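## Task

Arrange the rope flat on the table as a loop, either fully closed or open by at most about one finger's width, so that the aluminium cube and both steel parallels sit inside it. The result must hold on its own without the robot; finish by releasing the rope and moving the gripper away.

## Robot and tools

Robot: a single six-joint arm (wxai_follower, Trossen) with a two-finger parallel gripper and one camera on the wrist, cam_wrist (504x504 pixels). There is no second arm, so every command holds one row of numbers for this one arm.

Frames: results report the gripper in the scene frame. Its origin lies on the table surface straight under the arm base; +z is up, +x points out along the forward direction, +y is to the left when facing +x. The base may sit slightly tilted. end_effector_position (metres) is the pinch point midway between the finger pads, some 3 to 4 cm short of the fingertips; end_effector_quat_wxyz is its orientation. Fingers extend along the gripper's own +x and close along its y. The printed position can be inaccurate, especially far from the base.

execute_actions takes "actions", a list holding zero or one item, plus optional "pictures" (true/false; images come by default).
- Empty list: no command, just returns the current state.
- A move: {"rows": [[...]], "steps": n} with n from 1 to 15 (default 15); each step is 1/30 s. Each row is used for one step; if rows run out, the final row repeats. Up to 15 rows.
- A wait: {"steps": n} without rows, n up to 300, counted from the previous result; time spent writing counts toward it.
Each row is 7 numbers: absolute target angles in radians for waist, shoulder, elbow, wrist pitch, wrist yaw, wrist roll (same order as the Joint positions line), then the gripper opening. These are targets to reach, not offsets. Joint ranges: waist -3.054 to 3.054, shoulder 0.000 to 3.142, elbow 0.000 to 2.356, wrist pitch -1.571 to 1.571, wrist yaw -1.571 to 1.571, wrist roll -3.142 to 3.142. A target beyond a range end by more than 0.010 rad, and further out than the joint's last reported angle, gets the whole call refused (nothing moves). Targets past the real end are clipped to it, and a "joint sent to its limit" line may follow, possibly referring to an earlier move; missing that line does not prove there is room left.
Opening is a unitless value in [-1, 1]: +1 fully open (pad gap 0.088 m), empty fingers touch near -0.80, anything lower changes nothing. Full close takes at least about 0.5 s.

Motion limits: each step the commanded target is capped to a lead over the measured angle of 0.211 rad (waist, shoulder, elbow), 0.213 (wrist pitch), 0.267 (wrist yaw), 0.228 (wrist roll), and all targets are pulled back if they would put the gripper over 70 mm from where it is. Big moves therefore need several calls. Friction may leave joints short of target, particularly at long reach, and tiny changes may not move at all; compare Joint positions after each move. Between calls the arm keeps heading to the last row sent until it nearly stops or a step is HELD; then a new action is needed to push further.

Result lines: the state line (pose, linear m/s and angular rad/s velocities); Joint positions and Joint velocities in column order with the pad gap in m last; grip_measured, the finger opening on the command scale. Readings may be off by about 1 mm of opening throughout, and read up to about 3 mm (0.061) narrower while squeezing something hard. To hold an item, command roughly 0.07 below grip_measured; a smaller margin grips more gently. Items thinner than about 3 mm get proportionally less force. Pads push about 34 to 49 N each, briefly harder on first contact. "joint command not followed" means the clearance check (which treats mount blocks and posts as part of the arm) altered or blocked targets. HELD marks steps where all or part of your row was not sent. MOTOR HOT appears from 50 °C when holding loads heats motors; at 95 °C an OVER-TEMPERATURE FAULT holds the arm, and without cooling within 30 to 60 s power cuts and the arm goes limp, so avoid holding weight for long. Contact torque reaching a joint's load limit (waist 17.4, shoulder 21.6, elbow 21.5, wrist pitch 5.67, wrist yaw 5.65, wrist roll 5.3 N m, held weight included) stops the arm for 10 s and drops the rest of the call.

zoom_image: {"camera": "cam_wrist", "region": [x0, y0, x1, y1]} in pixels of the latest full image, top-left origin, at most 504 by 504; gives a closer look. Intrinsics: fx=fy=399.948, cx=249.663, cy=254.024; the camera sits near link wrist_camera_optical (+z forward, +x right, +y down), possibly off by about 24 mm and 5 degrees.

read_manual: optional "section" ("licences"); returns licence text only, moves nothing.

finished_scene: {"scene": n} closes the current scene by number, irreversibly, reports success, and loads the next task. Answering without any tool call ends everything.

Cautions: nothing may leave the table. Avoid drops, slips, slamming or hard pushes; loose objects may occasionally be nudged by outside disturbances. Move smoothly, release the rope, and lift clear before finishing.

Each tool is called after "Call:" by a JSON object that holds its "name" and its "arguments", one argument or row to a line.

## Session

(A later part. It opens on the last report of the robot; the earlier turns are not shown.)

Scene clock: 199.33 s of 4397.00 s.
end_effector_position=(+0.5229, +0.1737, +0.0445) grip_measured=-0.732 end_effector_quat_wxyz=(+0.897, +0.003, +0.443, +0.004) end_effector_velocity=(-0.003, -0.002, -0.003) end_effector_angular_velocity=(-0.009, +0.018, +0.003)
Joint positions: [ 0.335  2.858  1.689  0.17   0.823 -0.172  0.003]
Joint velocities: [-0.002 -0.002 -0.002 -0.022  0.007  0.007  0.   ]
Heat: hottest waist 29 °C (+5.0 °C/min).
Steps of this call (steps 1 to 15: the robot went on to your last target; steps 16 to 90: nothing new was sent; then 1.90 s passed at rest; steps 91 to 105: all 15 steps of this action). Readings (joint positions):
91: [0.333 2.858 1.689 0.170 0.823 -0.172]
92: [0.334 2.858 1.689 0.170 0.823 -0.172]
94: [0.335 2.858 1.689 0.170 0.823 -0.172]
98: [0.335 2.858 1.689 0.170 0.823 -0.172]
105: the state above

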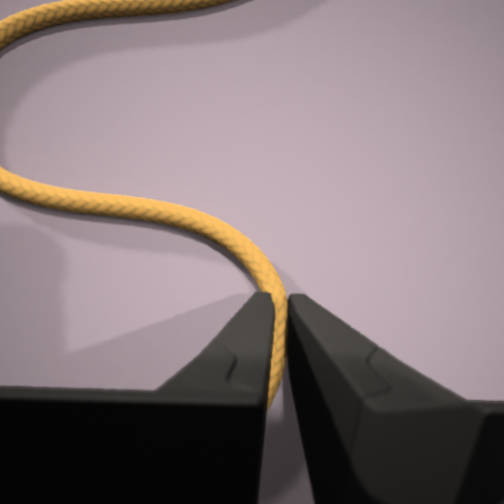

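Call:
{"name": "execute_actions", "arguments": {
  "actions": [
    {"rows":[[0.36,2.83,1.71,0.1,0.835,-0.15,-0.8],[0.36,2.83,1.71,0.1,0.835,-0.15,-0.8],[0.36,2.83,1.71,0.1,0.835,-0.15,-0.8],[0.39,2.8,1.735,0.03,0.85,-0.1,-0.8],[0.39,2.8,1.735,0.03,0.85,-0.1,-0.8],[0.39,2.8,1.735,0.03,0.85,-0.1,-0.8],[0.41,2.76,1.75,-0.04,0.86,0,-0.8],[0.41,2.76,1.75,-0.04,0.86,0,-0.8],[0.41,2.76,1.75,-0.04,0.86,0,-0.8],[0.38,2.66,1.7,-0.17,0.85,0.2,-0.8],[0.38,2.66,1.7,-0.17,0.85,0.2,-0.8],[0.38,2.66,1.7,-0.17,0.85,0.2,-0.8],[0.35,2.57,1.64,-0.3,0.84,0.4,-0.8]]}
  ],
  "pictures": false
}}

Call:
{"name": "execute_actions", "arguments": {
  "actions": [
    {"rows":[[0.31,2.48,1.58,-0.43,0.83,0.6,-0.8],[0.31,2.48,1.58,-0.43,0.83,0.6,-0.8],[0.31,2.48,1.58,-0.43,0.83,0.6,-0.8],[0.28,2.39,1.52,-0.56,0.81,0.8,-0.8],[0.28,2.39,1.52,-0.56,0.81,0.8,-0.8],[0.28,2.39,1.52,-0.56,0.81,0.8,-0.8],[0.25,2.3,1.46,-0.69,0.8,1.0,-0.8],[0.25,2.3,1.46,-0.69,0.8,1.0,-0.8],[0.25,2.3,1.46,-0.69,0.8,1.0,-0.8],[0.21,2.21,1.39,-0.82,0.785,1.2,-0.8],[0.21,2.21,1.39,-0.82,0.785,1.2,-0.8],[0.21,2.21,1.39,-0.82,0.785,1.2,-0.8],[0.18,2.13,1.33,-0.95,0.77,1.4,-0.8]]}
  ],
  "pictures": false
}}

Call:
{"name": "execute_actions", "arguments": {
  "actions": [
    {"rows":[[0.18,2.13,1.33,-0.95,0.77,1.5,-0.8],[0.18,2.13,1.33,-0.95,0.77,1.5,-0.8],[0.18,2.13,1.33,-0.95,0.77,1.5,-0.8],[0.15,2.145,1.305,-0.88,0.775,1.5,-0.8],[0.15,2.145,1.305,-0.88,0.775,1.5,-0.8],[0.15,2.145,1.305,-0.88,0.775,1.5,-0.8],[0.12,2.16,1.28,-0.81,0.78,1.5,-0.8],[0.12,2.16,1.28,-0.81,0.78,1.5,-0.8],[0.12,2.16,1.28,-0.81,0.78,1.5,-0.8],[0.075,2.19,1.245,-0.72,0.782,1.5,-0.8]]}
  ],
  "pictures": false
}}

Call:
{"name": "execute_actions", "arguments": {
  "actions": [
    {"rows":[[0.075,2.19,1.245,-0.72,0.782,1.5,-0.8],[0.075,2.19,1.245,-0.72,0.782,1.5,-0.8],[0.075,2.19,1.245,-0.72,0.782,1.5,-0.8],[0.075,2.19,1.245,-0.72,0.782,1.5,-0.8],[0.075,2.19,1.245,-0.72,0.782,1.5,-0.8],[0.075,2.19,1.245,-0.72,0.782,1.5,-0.3]],"steps":11}
  ]
}}

Call:
{"name": "execute_actions", "arguments": {
  "actions": [
    {"rows":[[0.13,2.155,1.29,-0.83,0.78,1.4,-0.3],[0.13,2.155,1.29,-0.83,0.78,1.4,-0.3],[0.18,2.12,1.34,-0.95,0.77,1.3,-0.3],[0.18,2.12,1.34,-0.95,0.77,1.2,-0.3],[0.6,1.9,1.7,-1.2,0.7,0.2,1]]}
  ],
  "pictures": false
}}

Call:
{"name": "execute_actions", "arguments": {
  "actions": [
    {"steps":20}
  ]
}}

Scene clock: 218.33 s of 4397.00 s.
end_effector_position=(+0.5080, +0.1273, +0.1173) grip_measured=-0.732 end_effector_quat_wxyz=(+0.865, +0.136, +0.479, -0.064) end_effector_velocity=(+0.007, -0.341, +0.073) end_effector_angular_velocity=(+0.675, +0.306, -1.327)
Joint positions: [ 0.383  2.619  1.676 -0.238  0.844  0.291  0.003]
Joint velocities: [-0.349 -0.833 -0.291 -0.593  0.007  1.311 -0.   ]
Heat: hottest waist 31 °C (+7.1 °C/min).
Steps of this call (steps 1 to 15: the robot went on to your last target; steps 16 to 90: nothing new was sent; then 15.50 s passed at rest; steps 91 to 105: all 15 steps of this action). Readings (joint positions):
91: [0.337 2.855 1.692 0.157 0.825 -0.168]
92: [0.340 2.852 1.694 0.136 0.827 -0.164]
94: [0.351 2.843 1.701 0.099 0.834 -0.145]
98: [0.390 2.809 1.722 0.009 0.848 -0.063]
105: the state above

Scene clock: 218.83 s of 4397.00 s.
end_effector_position=(+0.3761, -0.0251, +0.0990) grip_measured=-0.732 end_effector_quat_wxyz=(+0.644, +0.352, +0.595, -0.327) end_effector_velocity=(-0.250, -0.239, -0.008) end_effector_angular_velocity=(+0.010, +0.691, -1.567)
Joint positions: [ 0.2    2.176  1.371 -0.89   0.782  1.25   0.003]
Joint velocities: [-0.32  -0.73  -0.53  -0.872 -0.022  1.81  -0.   ]
Heat: hottest waist 31 °C (+7.0 °C/min).
Steps of this call (steps 1 to 15: all 15 steps of this action). Readings (joint positions):
1: [0.370 2.583 1.662 -0.275 0.839 0.354]
2: [0.355 2.549 1.642 -0.332 0.836 0.422]
4: [0.324 2.488 1.605 -0.405 0.830 0.542]
8: [0.272 2.377 1.520 -0.591 0.810 0.799]
15: the state above

Scene clock: 219.33 s of 4397.00 s.
end_effector_position=(+0.3606, -0.0398, +0.0482) grip_measured=-0.732 end_effector_quat_wxyz=(+0.553, +0.449, +0.545, -0.441) end_effector_velocity=(-0.030, +0.008, -0.064) end_effector_angular_velocity=(-0.013, +0.113, -0.021)
Joint positions: [ 0.078  2.179  1.257 -0.736  0.779  1.496  0.003]
Joint velocities: [-0.1    0.085 -0.115  0.139  0.007 -0.007 -0.   ]
Heat: hottest waist 31 °C (+7.1 °C/min).
Steps of this call (steps 1 to 15: all 15 steps of this action). Readings (joint positions):
1: [0.190 2.157 1.358 -0.910 0.781 1.316]
2: [0.184 2.146 1.353 -0.919 0.779 1.373]
4: [0.178 2.138 1.344 -0.921 0.778 1.439]
8: [0.153 2.142 1.309 -0.856 0.777 1.484]
15: the state above

Scene clock: 219.70 s of 4397.00 s.
end_effector_position=(+0.3619, -0.0388, +0.0471) grip_measured=-0.360 end_effector_quat_wxyz=(+0.554, +0.453, +0.542, -0.442) end_effector_velocity=(-0.002, -0.002, -0.000) end_effector_angular_velocity=(-0.008, +0.006, +0.011)
Joint positions: [ 0.078  2.182  1.253 -0.721  0.78   1.497  0.021]
Joint velocities: [-0.002 -0.002 -0.002 -0.007  0.007 -0.007  0.033]
Heat: hottest waist 31 °C (+7.0 °C/min).
Steps of this call (steps 1 to 11: all 11 steps of this action). Readings (joint positions):
1: [0.076 2.181 1.255 -0.732 0.779 1.496]
2: [0.077 2.182 1.254 -0.729 0.779 1.496]
4: [0.078 2.182 1.254 -0.723 0.780 1.497]
8: [0.078 2.182 1.253 -0.723 0.780 1.497]
11: the state above

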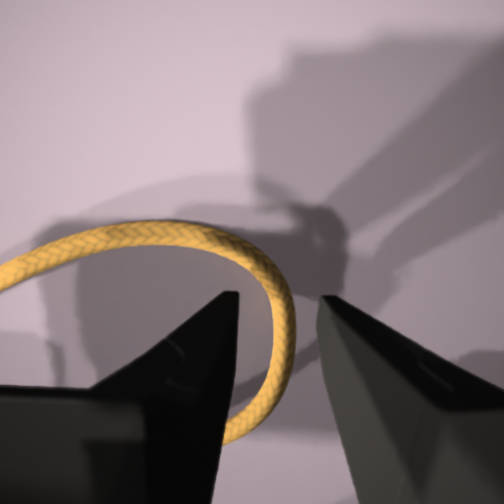

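Scene clock: 220.20 s of 4397.00 s.
end_effector_position=(+0.3837, -0.0337, +0.2760) grip_measured=+0.904 end_effector_quat_wxyz=(+0.770, +0.310, +0.543, -0.125) end_effector_velocity=(-0.055, +0.102, +0.610) end_effector_angular_velocity=(-0.139, -1.530, +1.930)
Joint positions: [ 0.472  1.946  1.606 -1.14   0.716  0.946  0.083]
Joint velocities: [ 1.175 -0.398  0.886 -0.491 -0.139 -1.678  0.089]
Heat: hottest waist 31 °C (+7.1 °C/min).
Steps of this call (steps 1 to 15: all 15 steps of this action). Readings (joint positions):
1: [0.081 2.181 1.259 -0.743 0.780 1.477]
2: [0.089 2.179 1.264 -0.774 0.780 1.453]
4: [0.124 2.166 1.288 -0.865 0.777 1.353]
8: [0.234 2.083 1.380 -0.983 0.742 1.221]
15: the state above

Scene clock: 220.87 s of 4397.00 s.
end_effector_position=(+0.3695, -0.0247, +0.3420) grip_measured=+1.000 end_effector_quat_wxyz=(+0.863, +0.014, +0.491, +0.117) end_effector_velocity=(-0.002, +0.003, -0.002) end_effector_angular_velocity=(-0.008, +0.007, +0.048)
Joint positions: [ 0.603  1.896  1.697 -1.198  0.702  0.205  0.088]
Joint velocities: [-0.002  0.002 -0.002 -0.007 -0.022 -0.037  0.   ]
Heat: hottest waist 31 °C (+7.0 °C/min).
Steps of this call (steps 1 to 20: the robot went on to your last target). Readings (joint positions):
1: [0.511 1.933 1.634 -1.157 0.712 0.881]
2: [0.547 1.922 1.656 -1.168 0.708 0.813]
4: [0.599 1.903 1.684 -1.182 0.702 0.679]
8: [0.610 1.893 1.697 -1.194 0.702 0.412]
20: the state above

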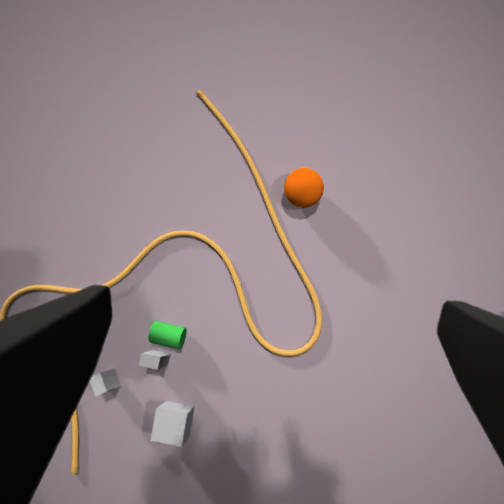

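Call:
{"name": "execute_actions", "arguments": {
  "actions": [
    {"rows":[[0.51,2.03,1.74,-1.05,0.64,0,0.5],[0.51,2.03,1.74,-1.05,0.64,0,0.5],[0.51,2.03,1.74,-1.05,0.64,0,0.5],[0.42,2.17,1.78,-0.9,0.58,-0.2,0.5],[0.42,2.17,1.78,-0.9,0.58,-0.2,0.5],[0.42,2.17,1.78,-0.9,0.58,-0.2,0.5],[0.33,2.31,1.82,-0.75,0.52,-0.4,0.5],[0.33,2.31,1.82,-0.75,0.52,-0.4,0.5],[0.33,2.31,1.82,-0.75,0.52,-0.4,0.5],[0.24,2.44,1.86,-0.6,0.45,-0.6,0.5],[0.24,2.44,1.86,-0.6,0.45,-0.6,0.5],[0.24,2.44,1.86,-0.6,0.45,-0.6,0.5],[0.155,2.578,1.894,-0.456,0.392,-0.815,0.5]]}
  ],
  "pictures": false
}}

Call:
{"name": "execute_actions", "arguments": {
  "actions": [
    {"steps":25}
  ]
}}

Scene clock: 237.33 s of 4397.00 s.
end_effector_position=(+0.5317, +0.0514, +0.1710) grip_measured=+0.505 end_effector_quat_wxyz=(+0.849, -0.082, +0.457, +0.254) end_effector_velocity=(+0.271, +0.078, -0.495) end_effector_angular_velocity=(-0.161, -0.333, +0.546)
Joint positions: [ 0.25   2.42   1.85  -0.609  0.452 -0.508  0.064]
Joint velocities: [-0.779  1.131  0.325  1.267 -0.432 -1.487 -0.001]
Heat: hottest waist 30 °C (+5.0 °C/min).
Steps of this call (steps 1 to 30: the robot went on to your last target; steps 31 to 90: nothing new was sent; then 12.97 s passed at rest; steps 91 to 105: all 15 steps of this action). Readings (joint positions):
91: [0.597 1.914 1.701 -1.180 0.687 0.155]
92: [0.581 1.933 1.716 -1.130 0.672 0.104]
94: [0.541 1.992 1.743 -1.064 0.649 0.029]
98: [0.437 2.146 1.778 -0.900 0.581 -0.170]
105: the state above

Scene clock: 238.17 s of 4397.00 s.
end_effector_position=(+0.5578, +0.0686, +0.1032) grip_measured=+0.503 end_effector_quat_wxyz=(+0.836, -0.166, +0.421, +0.309) end_effector_velocity=(-0.002, +0.002, +0.000) end_effector_angular_velocity=(+0.015, +0.000, +0.018)
Joint positions: [ 0.16   2.577  1.891 -0.456  0.393 -0.812  0.064]
Joint velocities: [-0.002 -0.002 -0.002 -0.007 -0.022 -0.007  0.   ]
Heat: hottest waist 30 °C (+5.0 °C/min).
Steps of this call (steps 1 to 25: the robot went on to your last target). Readings (joint positions):
1: [0.224 2.457 1.861 -0.566 0.437 -0.566]
2: [0.200 2.491 1.871 -0.529 0.424 -0.632]
4: [0.164 2.540 1.878 -0.494 0.410 -0.728]
8: [0.142 2.577 1.878 -0.469 0.398 -0.794]
25: the state above

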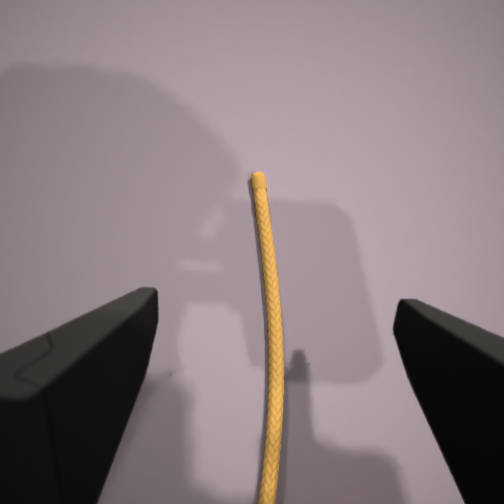

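Call:
{"name": "execute_actions", "arguments": {
  "actions": [
    {"rows":[[0.135,2.595,1.875,-0.42,0.385,-0.83,0],[0.135,2.595,1.875,-0.42,0.385,-0.83,0],[0.135,2.595,1.875,-0.42,0.385,-0.83,0],[0.115,2.615,1.855,-0.38,0.375,-0.85,-0.2],[0.115,2.615,1.855,-0.38,0.375,-0.85,-0.2],[0.115,2.615,1.855,-0.38,0.375,-0.85,-0.2],[0.095,2.63,1.84,-0.34,0.367,-0.87,-0.2],[0.095,2.63,1.84,-0.34,0.367,-0.87,-0.2],[0.095,2.63,1.84,-0.34,0.367,-0.87,-0.2],[0.073,2.648,1.82,-0.30,0.357,-0.895,-0.2]]}
  ],
  "pictures": false
}}

Call:
{"name": "execute_actions", "arguments": {
  "actions": [
    {"steps":15}
  ]
}}

Scene clock: 244.60 s of 4397.00 s.
end_effector_position=(+0.5585, +0.0663, +0.0447) grip_measured=-0.193 end_effector_quat_wxyz=(+0.835, -0.165, +0.424, +0.309) end_effector_velocity=(-0.016, +0.037, +0.012) end_effector_angular_velocity=(+0.076, -0.031, +0.133)
Joint positions: [ 0.075  2.636  1.829 -0.308  0.359 -0.889  0.03 ]
Joint velocities: [ 0.037 -0.007 -0.051 -0.007 -0.11  -0.037 -0.003]
Heat: hottest waist 31 °C (+4.0 °C/min).
Steps of this call (steps 1 to 15: the robot went on to your last target; steps 16 to 90: nothing new was sent; then 2.93 s passed at rest; steps 91 to 105: all 15 steps of this action). Readings (joint positions):
91: [0.159 2.577 1.890 -0.450 0.392 -0.816]
92: [0.157 2.577 1.890 -0.439 0.390 -0.820]
94: [0.150 2.581 1.885 -0.420 0.386 -0.829]
98: [0.121 2.596 1.868 -0.367 0.375 -0.853]
105: the state above

Scene clock: 245.10 s of 4397.00 s.
end_effector_position=(+0.5594, +0.0672, +0.0453) grip_measured=-0.197 end_effector_quat_wxyz=(+0.837, -0.166, +0.421, +0.308) end_effector_velocity=(+0.001, -0.003, -0.001) end_effector_angular_velocity=(+0.004, -0.005, -0.002)
Joint positions: [ 0.076  2.638  1.828 -0.3    0.359 -0.892  0.029]
Joint velocities: [-0.007 -0.002 -0.002  0.007 -0.007 -0.007  0.   ]
Heat: hottest waist 31 °C (+4.0 °C/min).
Steps of this call (steps 1 to 15: the robot went on to your last target). Readings (joint positions):
1: [0.076 2.636 1.829 -0.306 0.359 -0.890]
2: [0.076 2.636 1.829 -0.302 0.359 -0.890]
4: [0.076 2.636 1.829 -0.301 0.359 -0.891]
8: [0.076 2.638 1.828 -0.301 0.359 -0.892]
15: the state above
The arm was judged still, so your last target was given up. Only a new action makes it travel on or press farther. Fingers that are still opening or closing keep moving.

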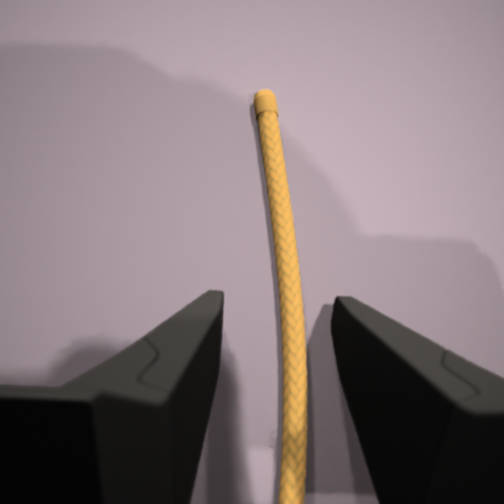

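Call:
{"name": "execute_actions", "arguments": {
  "actions": [
    {"rows":[[0.072,2.648,1.82,-0.305,0.357,-0.895,-0.8]]}
  ]
}}

Scene clock: 249.20 s of 4397.00 s.
end_effector_position=(+0.5590, +0.0674, +0.0451) grip_measured=-0.752 end_effector_quat_wxyz=(+0.836, -0.166, +0.422, +0.309) end_effector_velocity=(-0.002, +0.004, -0.002) end_effector_angular_velocity=(+0.002, -0.009, +0.045)
Joint positions: [ 0.076  2.638  1.828 -0.303  0.358 -0.892  0.002]
Joint velocities: [-0.002  0.002 -0.002 -0.007 -0.022 -0.037 -0.   ]
Heat: hottest waist 32 °C (+4.1 °C/min).
Steps of this call (steps 1 to 90: nothing new was sent; then 0.60 s passed at rest; steps 91 to 105: all 15 steps of this action). Readings (joint positions):
91: [0.076 2.638 1.828 -0.300 0.359 -0.892]
92: [0.076 2.638 1.828 -0.300 0.359 -0.892]
94: [0.076 2.638 1.828 -0.302 0.359 -0.892]
98: [0.076 2.638 1.828 -0.303 0.358 -0.892]
105: the state above

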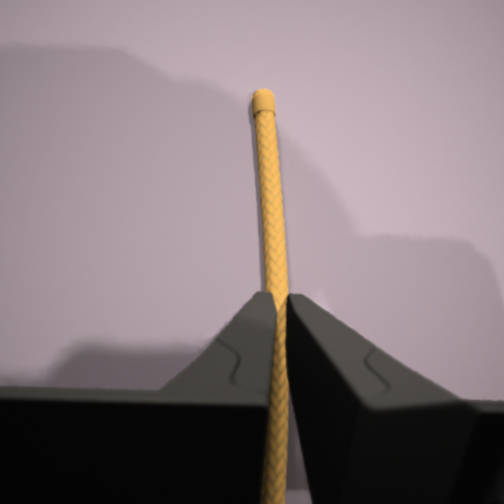

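Call:
{"name": "execute_actions", "arguments": {
  "actions": [
    {"rows":[[0.115,2.6,1.86,-0.38,0.375,-0.9,-0.83],[0.115,2.6,1.86,-0.38,0.375,-0.9,-0.83],[0.115,2.6,1.86,-0.38,0.375,-0.9,-0.83],[0.16,2.56,1.88,-0.46,0.39,-1.0,-0.83],[0.16,2.56,1.88,-0.46,0.39,-1.0,-0.83],[0.16,2.56,1.88,-0.46,0.39,-1.0,-0.83],[0.2,2.47,1.83,-0.56,0.44,-1.2,-0.83],[0.2,2.47,1.83,-0.56,0.44,-1.2,-0.83],[0.2,2.47,1.83,-0.56,0.44,-1.2,-0.83],[0.22,2.38,1.76,-0.65,0.49,-1.4,-0.83],[0.22,2.38,1.76,-0.65,0.49,-1.4,-0.83],[0.22,2.38,1.76,-0.65,0.49,-1.4,-0.83],[0.22,2.3,1.69,-0.74,0.54,-1.6,-0.83]]}
  ],
  "pictures": false
}}

Call:
{"name": "execute_actions", "arguments": {
  "actions": [
    {"rows":[[0.21,2.22,1.62,-0.82,0.59,-1.8,-0.83],[0.21,2.22,1.62,-0.82,0.59,-1.8,-0.83],[0.21,2.22,1.62,-0.82,0.59,-1.8,-0.83],[0.2,2.14,1.55,-0.9,0.64,-2.0,-0.83],[0.2,2.14,1.55,-0.9,0.64,-2.0,-0.83],[0.2,2.14,1.55,-0.9,0.64,-2.0,-0.83],[0.19,2.06,1.47,-0.98,0.68,-2.2,-0.83],[0.19,2.06,1.47,-0.98,0.68,-2.2,-0.83],[0.19,2.06,1.47,-0.98,0.68,-2.2,-0.83],[0.17,1.98,1.4,-1.07,0.73,-2.4,-0.83],[0.17,1.98,1.4,-1.07,0.73,-2.4,-0.83],[0.17,1.98,1.4,-1.07,0.73,-2.4,-0.83],[0.159,1.908,1.328,-1.148,0.773,-2.5,-0.83]]}
  ]
}}

Call:
{"name": "execute_actions", "arguments": {
  "actions": [
    {"rows":[[0.17,1.85,1.18,-1.06,0.77,-2.5,-0.83],[0.17,1.85,1.18,-1.06,0.77,-2.5,-0.83],[0.17,1.85,1.18,-1.06,0.77,-2.5,-0.83],[0.18,1.8,1.04,-0.97,0.77,-2.4,-0.83],[0.18,1.8,1.04,-0.97,0.77,-2.4,-0.83],[0.18,1.8,1.04,-0.97,0.77,-2.4,-0.83],[0.2,1.76,0.9,-0.88,0.765,-2.2,-0.83],[0.2,1.76,0.9,-0.88,0.765,-2.2,-0.83],[0.2,1.76,0.9,-0.88,0.765,-2.2,-0.83],[0.21,1.72,0.75,-0.79,0.76,-2.0,-0.83],[0.21,1.72,0.75,-0.79,0.76,-2.0,-0.83],[0.21,1.72,0.75,-0.79,0.76,-2.0,-0.83],[0.226,1.699,0.609,-0.7,0.76,-1.8,-0.83]]}
  ],
  "pictures": false
}}

Call:
{"name": "execute_actions", "arguments": {
  "actions": [
    {"steps":8}
  ]
}}

Call:
{"name": "execute_actions", "arguments": {
  "actions": [
    {"rows":[[0.31,1.82,0.62,-0.67,0.74,-1.6,-0.83],[0.31,1.82,0.62,-0.67,0.74,-1.6,-0.83],[0.31,1.82,0.62,-0.67,0.74,-1.6,-0.83],[0.39,1.94,0.65,-0.65,0.715,-1.4,-0.83],[0.39,1.94,0.65,-0.65,0.715,-1.4,-0.83],[0.39,1.94,0.65,-0.65,0.715,-1.4,-0.83],[0.46,2.06,0.7,-0.63,0.69,-1.2,-0.83],[0.46,2.06,0.7,-0.63,0.69,-1.2,-0.83],[0.46,2.06,0.7,-0.63,0.69,-1.2,-0.83],[0.52,2.18,0.75,-0.6,0.665,-1.0,-0.83],[0.52,2.18,0.75,-0.6,0.665,-1.0,-0.83],[0.52,2.18,0.75,-0.6,0.665,-1.0,-0.83],[0.553,2.3,0.798,-0.552,0.646,-0.85,-0.83]]}
  ],
  "pictures": false
}}

Call:
{"name": "execute_actions", "arguments": {
  "actions": [
    {"steps":15}
  ]
}}

Scene clock: 273.00 s of 4397.00 s.
end_effector_position=(+0.4956, +0.0281, +0.1574) grip_measured=-0.752 end_effector_quat_wxyz=(+0.668, -0.484, +0.326, +0.461) end_effector_velocity=(-0.178, -0.202, +0.066) end_effector_angular_velocity=(-0.962, -0.202, +1.452)
Joint positions: [ 0.235  2.334  1.74  -0.699  0.512 -1.479  0.002]
Joint velocities: [-0.002 -0.73  -0.51  -0.579  0.344 -1.516  0.   ]
Heat: hottest waist 36 °C (+5.0 °C/min).
Steps of this call (steps 1 to 15: the robot went on to your last target; steps 16 to 90: nothing new was sent; then 20.30 s passed at rest; steps 91 to 105: all 15 steps of this action). Readings (joint positions):
91: [0.078 2.635 1.832 -0.317 0.360 -0.893]
92: [0.083 2.632 1.836 -0.342 0.365 -0.894]
94: [0.100 2.619 1.844 -0.379 0.374 -0.920]
98: [0.162 2.554 1.848 -0.495 0.408 -1.078]
105: the state above

Scene clock: 273.50 s of 4397.00 s.
end_effector_position=(+0.3479, -0.0891, +0.1443) grip_measured=-0.752 end_effector_quat_wxyz=(-0.192, +0.700, -0.163, -0.668) end_effector_velocity=(-0.237, -0.171, -0.008) end_effector_angular_velocity=(-0.406, +0.373, +1.278)
Joint positions: [ 0.169  1.948  1.374 -1.114  0.749 -2.413  0.002]
Joint velocities: [-0.149 -0.652 -0.584 -0.579  0.256 -1.048 -0.   ]
Heat: hottest waist 35 °C (+4.1 °C/min).
Steps of this call (steps 1 to 15: all 15 steps of this action). Readings (joint positions):
1: [0.234 2.304 1.716 -0.715 0.531 -1.542]
2: [0.230 2.278 1.691 -0.753 0.550 -1.609]
4: [0.221 2.231 1.643 -0.800 0.581 -1.732]
8: [0.201 2.134 1.540 -0.916 0.644 -1.992]
15: the state above

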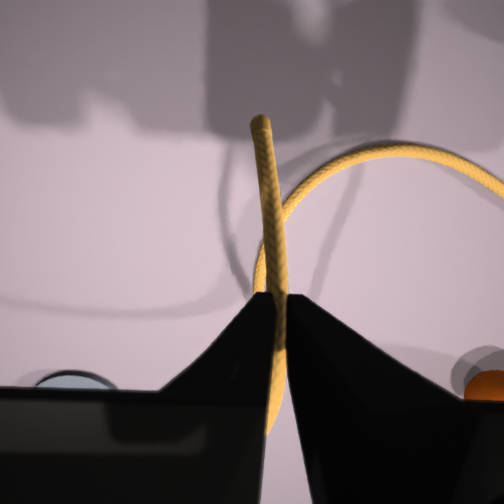

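Scene clock: 274.00 s of 4397.00 s.
end_effector_position=(+0.2213, -0.0468, +0.0785) grip_measured=-0.752 end_effector_quat_wxyz=(-0.316, +0.645, -0.304, -0.625) end_effector_velocity=(-0.334, +0.069, -0.148) end_effector_angular_velocity=(-0.100, +0.484, -0.765)
Joint positions: [ 0.218  1.716  0.695 -0.75   0.762 -1.92   0.002]
Joint velocities: [ 0.11  -0.129 -1.131  0.212 -0.051  1.385 -0.   ]
Heat: hottest waist 35 °C (+4.0 °C/min).
Steps of this call (steps 1 to 15: all 15 steps of this action). Readings (joint positions):
1: [0.166 1.919 1.333 -1.095 0.761 -2.441]
2: [0.166 1.892 1.291 -1.080 0.763 -2.457]
4: [0.168 1.856 1.208 -1.049 0.768 -2.459]
8: [0.184 1.798 1.018 -0.939 0.768 -2.315]
15: the state above

Scene clock: 274.27 s of 4397.00 s.
end_effector_position=(+0.2052, -0.0417, +0.0695) grip_measured=-0.752 end_effector_quat_wxyz=(-0.345, +0.627, -0.336, -0.612) end_effector_velocity=(-0.004, -0.000, +0.001) end_effector_angular_velocity=(+0.011, -0.008, -0.058)
Joint positions: [ 0.224  1.705  0.622 -0.704  0.76  -1.809  0.002]
Joint velocities: [ 0.002 -0.027 -0.022  0.007 -0.007  0.051  0.   ]
Heat: hottest waist 35 °C (+4.0 °C/min).
Steps of this call (steps 1 to 8: the robot went on to your last target). Readings (joint positions):
1: [0.221 1.714 0.663 -0.740 0.760 -1.884]
2: [0.222 1.714 0.642 -0.729 0.760 -1.859]
4: [0.222 1.712 0.624 -0.714 0.760 -1.829]
8: the state above

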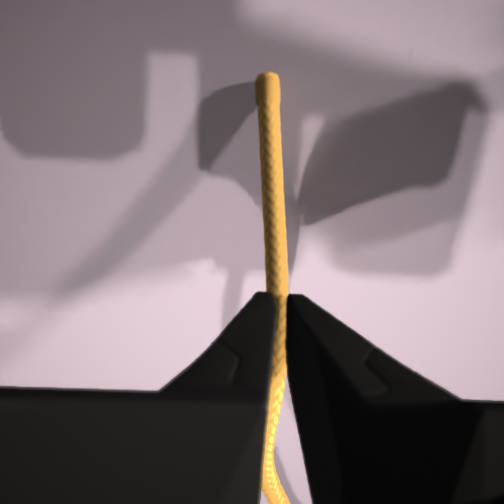

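Scene clock: 274.77 s of 4397.00 s.
end_effector_position=(+0.2069, +0.0802, +0.0544) grip_measured=-0.752 end_effector_quat_wxyz=(-0.487, +0.529, -0.468, -0.514) end_effector_velocity=(-0.017, +0.208, -0.082) end_effector_angular_velocity=(+0.047, +0.120, -0.812)
Joint positions: [ 0.534  2.232  0.772 -0.567  0.657 -0.953  0.002]
Joint velocities: [ 0.31   0.989  0.393  0.286 -0.227  1.223 -0.   ]
Heat: hottest waist 35 °C (+4.0 °C/min).
Steps of this call (steps 1 to 15: all 15 steps of this action). Readings (joint positions):
1: [0.234 1.721 0.622 -0.701 0.761 -1.757]
2: [0.256 1.744 0.622 -0.685 0.757 -1.705]
4: [0.300 1.809 0.624 -0.677 0.744 -1.612]
8: [0.403 1.963 0.658 -0.649 0.712 -1.371]
15: the state above

Scene clock: 275.27 s of 4397.00 s.
end_effector_position=(+0.2046, +0.0907, +0.0489) grip_measured=-0.752 end_effector_quat_wxyz=(+0.502, -0.511, +0.490, +0.497) end_effector_velocity=(+0.001, -0.001, +0.001) end_effector_angular_velocity=(-0.007, -0.005, +0.010)
Joint positions: [ 0.552  2.289  0.791 -0.554  0.649 -0.853  0.002]
Joint velocities: [ 0.002 -0.002  0.002 -0.007  0.007 -0.007 -0.   ]
Heat: hottest waist 35 °C (+4.0 °C/min).
Steps of this call (steps 1 to 15: the robot went on to your last target). Readings (joint positions):
1: [0.543 2.257 0.781 -0.563 0.652 -0.921]
2: [0.547 2.271 0.784 -0.562 0.651 -0.900]
4: [0.551 2.282 0.785 -0.559 0.650 -0.875]
8: [0.551 2.288 0.790 -0.554 0.649 -0.858]
15: the state above

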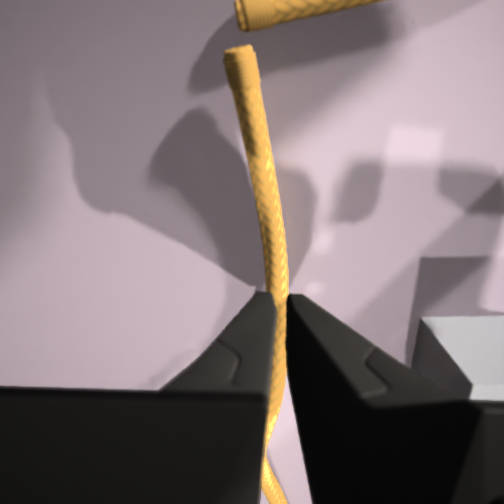

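Call:
{"name": "execute_actions", "arguments": {
  "actions": [
    {"rows":[[0.555,2.34,0.806,-0.53,0.645,-0.74,-0.83],[0.555,2.34,0.806,-0.53,0.645,-0.74,-0.83],[0.555,2.34,0.806,-0.53,0.645,-0.74,-0.83],[0.555,2.34,0.806,-0.53,0.645,-0.74,-0.83],[0.555,2.34,0.806,-0.53,0.645,-0.74,-0.83],[0.555,2.34,0.806,-0.53,0.645,-0.74,-0.83],[0.555,2.34,0.806,-0.53,0.645,-0.74,-0.83],[0.555,2.34,0.806,-0.53,0.645,-0.74,-0.83],[0.555,2.34,0.806,-0.53,0.645,-0.74,-0.83],[0.555,2.34,0.806,-0.53,0.645,-0.74,-0.45]]}
  ]
}}

Call:
{"name": "execute_actions", "arguments": {
  "actions": [
    {"rows":[[0.6,2.29,0.84,-0.64,0.62,-0.7,-0.45],[0.6,2.29,0.84,-0.64,0.62,-0.7,-0.45],[0.65,2.25,0.88,-0.75,0.6,-0.65,-0.45],[0.65,2.25,0.88,-0.75,0.6,-0.65,-0.45],[0.7,2.21,0.93,-0.86,0.58,-0.55,-0.45],[0.7,2.21,0.93,-0.86,0.58,-0.55,-0.45],[0.75,2.1,1.0,-1.0,0.58,-0.4,1],[0.75,2.0,1.1,-1.1,0.58,-0.3,1],[0.8,1.6,1.4,-1.2,0.6,0.3,1]]}
  ],
  "pictures": false
}}

Call:
{"name": "execute_actions", "arguments": {
  "actions": [
    {"steps":20}
  ]
}}

Scene clock: 282.97 s of 4397.00 s.
end_effector_position=(+0.2032, +0.0969, +0.0426) grip_measured=-0.494 end_effector_quat_wxyz=(+0.526, -0.484, +0.517, +0.471) end_effector_velocity=(-0.005, -0.002, -0.002) end_effector_angular_velocity=(-0.004, +0.017, +0.001)
Joint positions: [ 0.555  2.33   0.799 -0.531  0.647 -0.743  0.015]
Joint velocities: [-0.002  0.002 -0.007 -0.007 -0.007  0.007  0.024]
Heat: hottest waist 33 °C (+2.0 °C/min).
Steps of this call (steps 1 to 15: the robot went on to your last target; steps 16 to 216: nothing new was sent; steps 217 to 231: all 15 steps of this action). Readings (joint positions):
217: [0.552 2.295 0.792 -0.552 0.649 -0.827]
218: [0.552 2.304 0.795 -0.544 0.649 -0.799]
220: [0.554 2.319 0.799 -0.536 0.649 -0.769]
224: [0.555 2.326 0.799 -0.534 0.649 -0.749]
231: the state above

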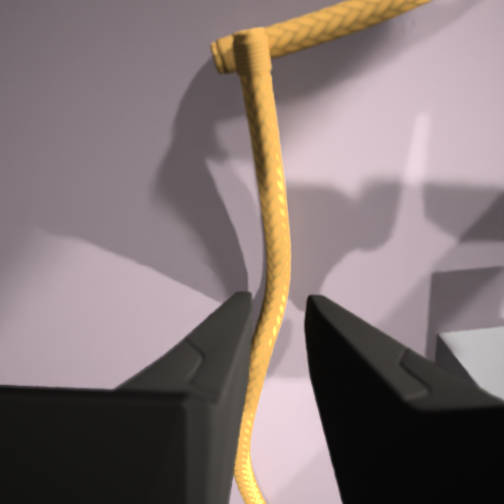

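Scene clock: 283.47 s of 4397.00 s.
end_effector_position=(+0.2565, +0.0719, +0.2417) grip_measured=+0.556 end_effector_quat_wxyz=(+0.723, -0.325, +0.500, +0.348) end_effector_velocity=(+0.188, -0.179, +0.537) end_effector_angular_velocity=(+1.522, -0.703, -1.871)
Joint positions: [ 0.782  1.933  1.199 -1.107  0.593 -0.218  0.066]
Joint velocities: [ 0.129 -1.096  1.101 -0.52   0.007  1.209  0.175]
Heat: hottest waist 33 °C (+2.0 °C/min).
Steps of this call (steps 1 to 15: all 15 steps of this action). Readings (joint positions):
1: [0.559 2.327 0.806 -0.555 0.642 -0.732]
2: [0.569 2.322 0.813 -0.585 0.635 -0.723]
4: [0.605 2.297 0.837 -0.671 0.618 -0.688]
8: [0.699 2.197 0.932 -0.874 0.588 -0.515]
15: the state above

Scene clock: 284.13 s of 4397.00 s.
end_effector_position=(+0.2745, -0.0130, +0.3628) grip_measured=+1.000 end_effector_quat_wxyz=(+0.871, +0.034, +0.447, +0.200) end_effector_velocity=(-0.003, -0.002, -0.003) end_effector_angular_velocity=(-0.007, +0.018, +0.008)
Joint positions: [ 0.798  1.6    1.409 -1.198  0.601  0.296  0.088]
Joint velocities: [-0.002 -0.002 -0.002 -0.022 -0.007  0.007  0.   ]
Heat: hottest waist 33 °C (+2.0 °C/min).
Steps of this call (steps 1 to 20: the robot went on to your last target). Readings (joint positions):
1: [0.786 1.896 1.235 -1.123 0.594 -0.176]
2: [0.789 1.857 1.269 -1.135 0.594 -0.131]
4: [0.794 1.770 1.322 -1.158 0.595 -0.029]
8: [0.798 1.617 1.395 -1.187 0.602 0.208]
20: the state above

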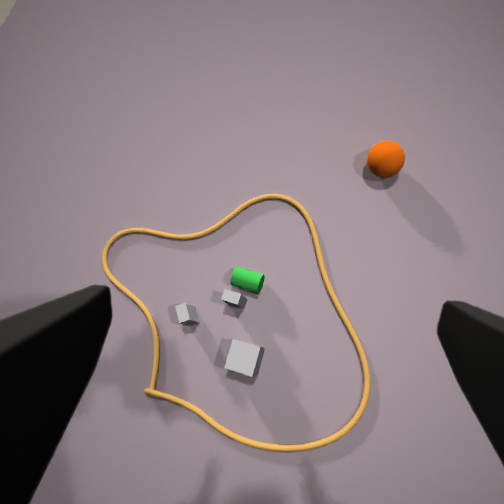

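Call:
{"name": "finished_scene", "arguments": {
  "scene": 1
}}

The scene is finished: the task was done.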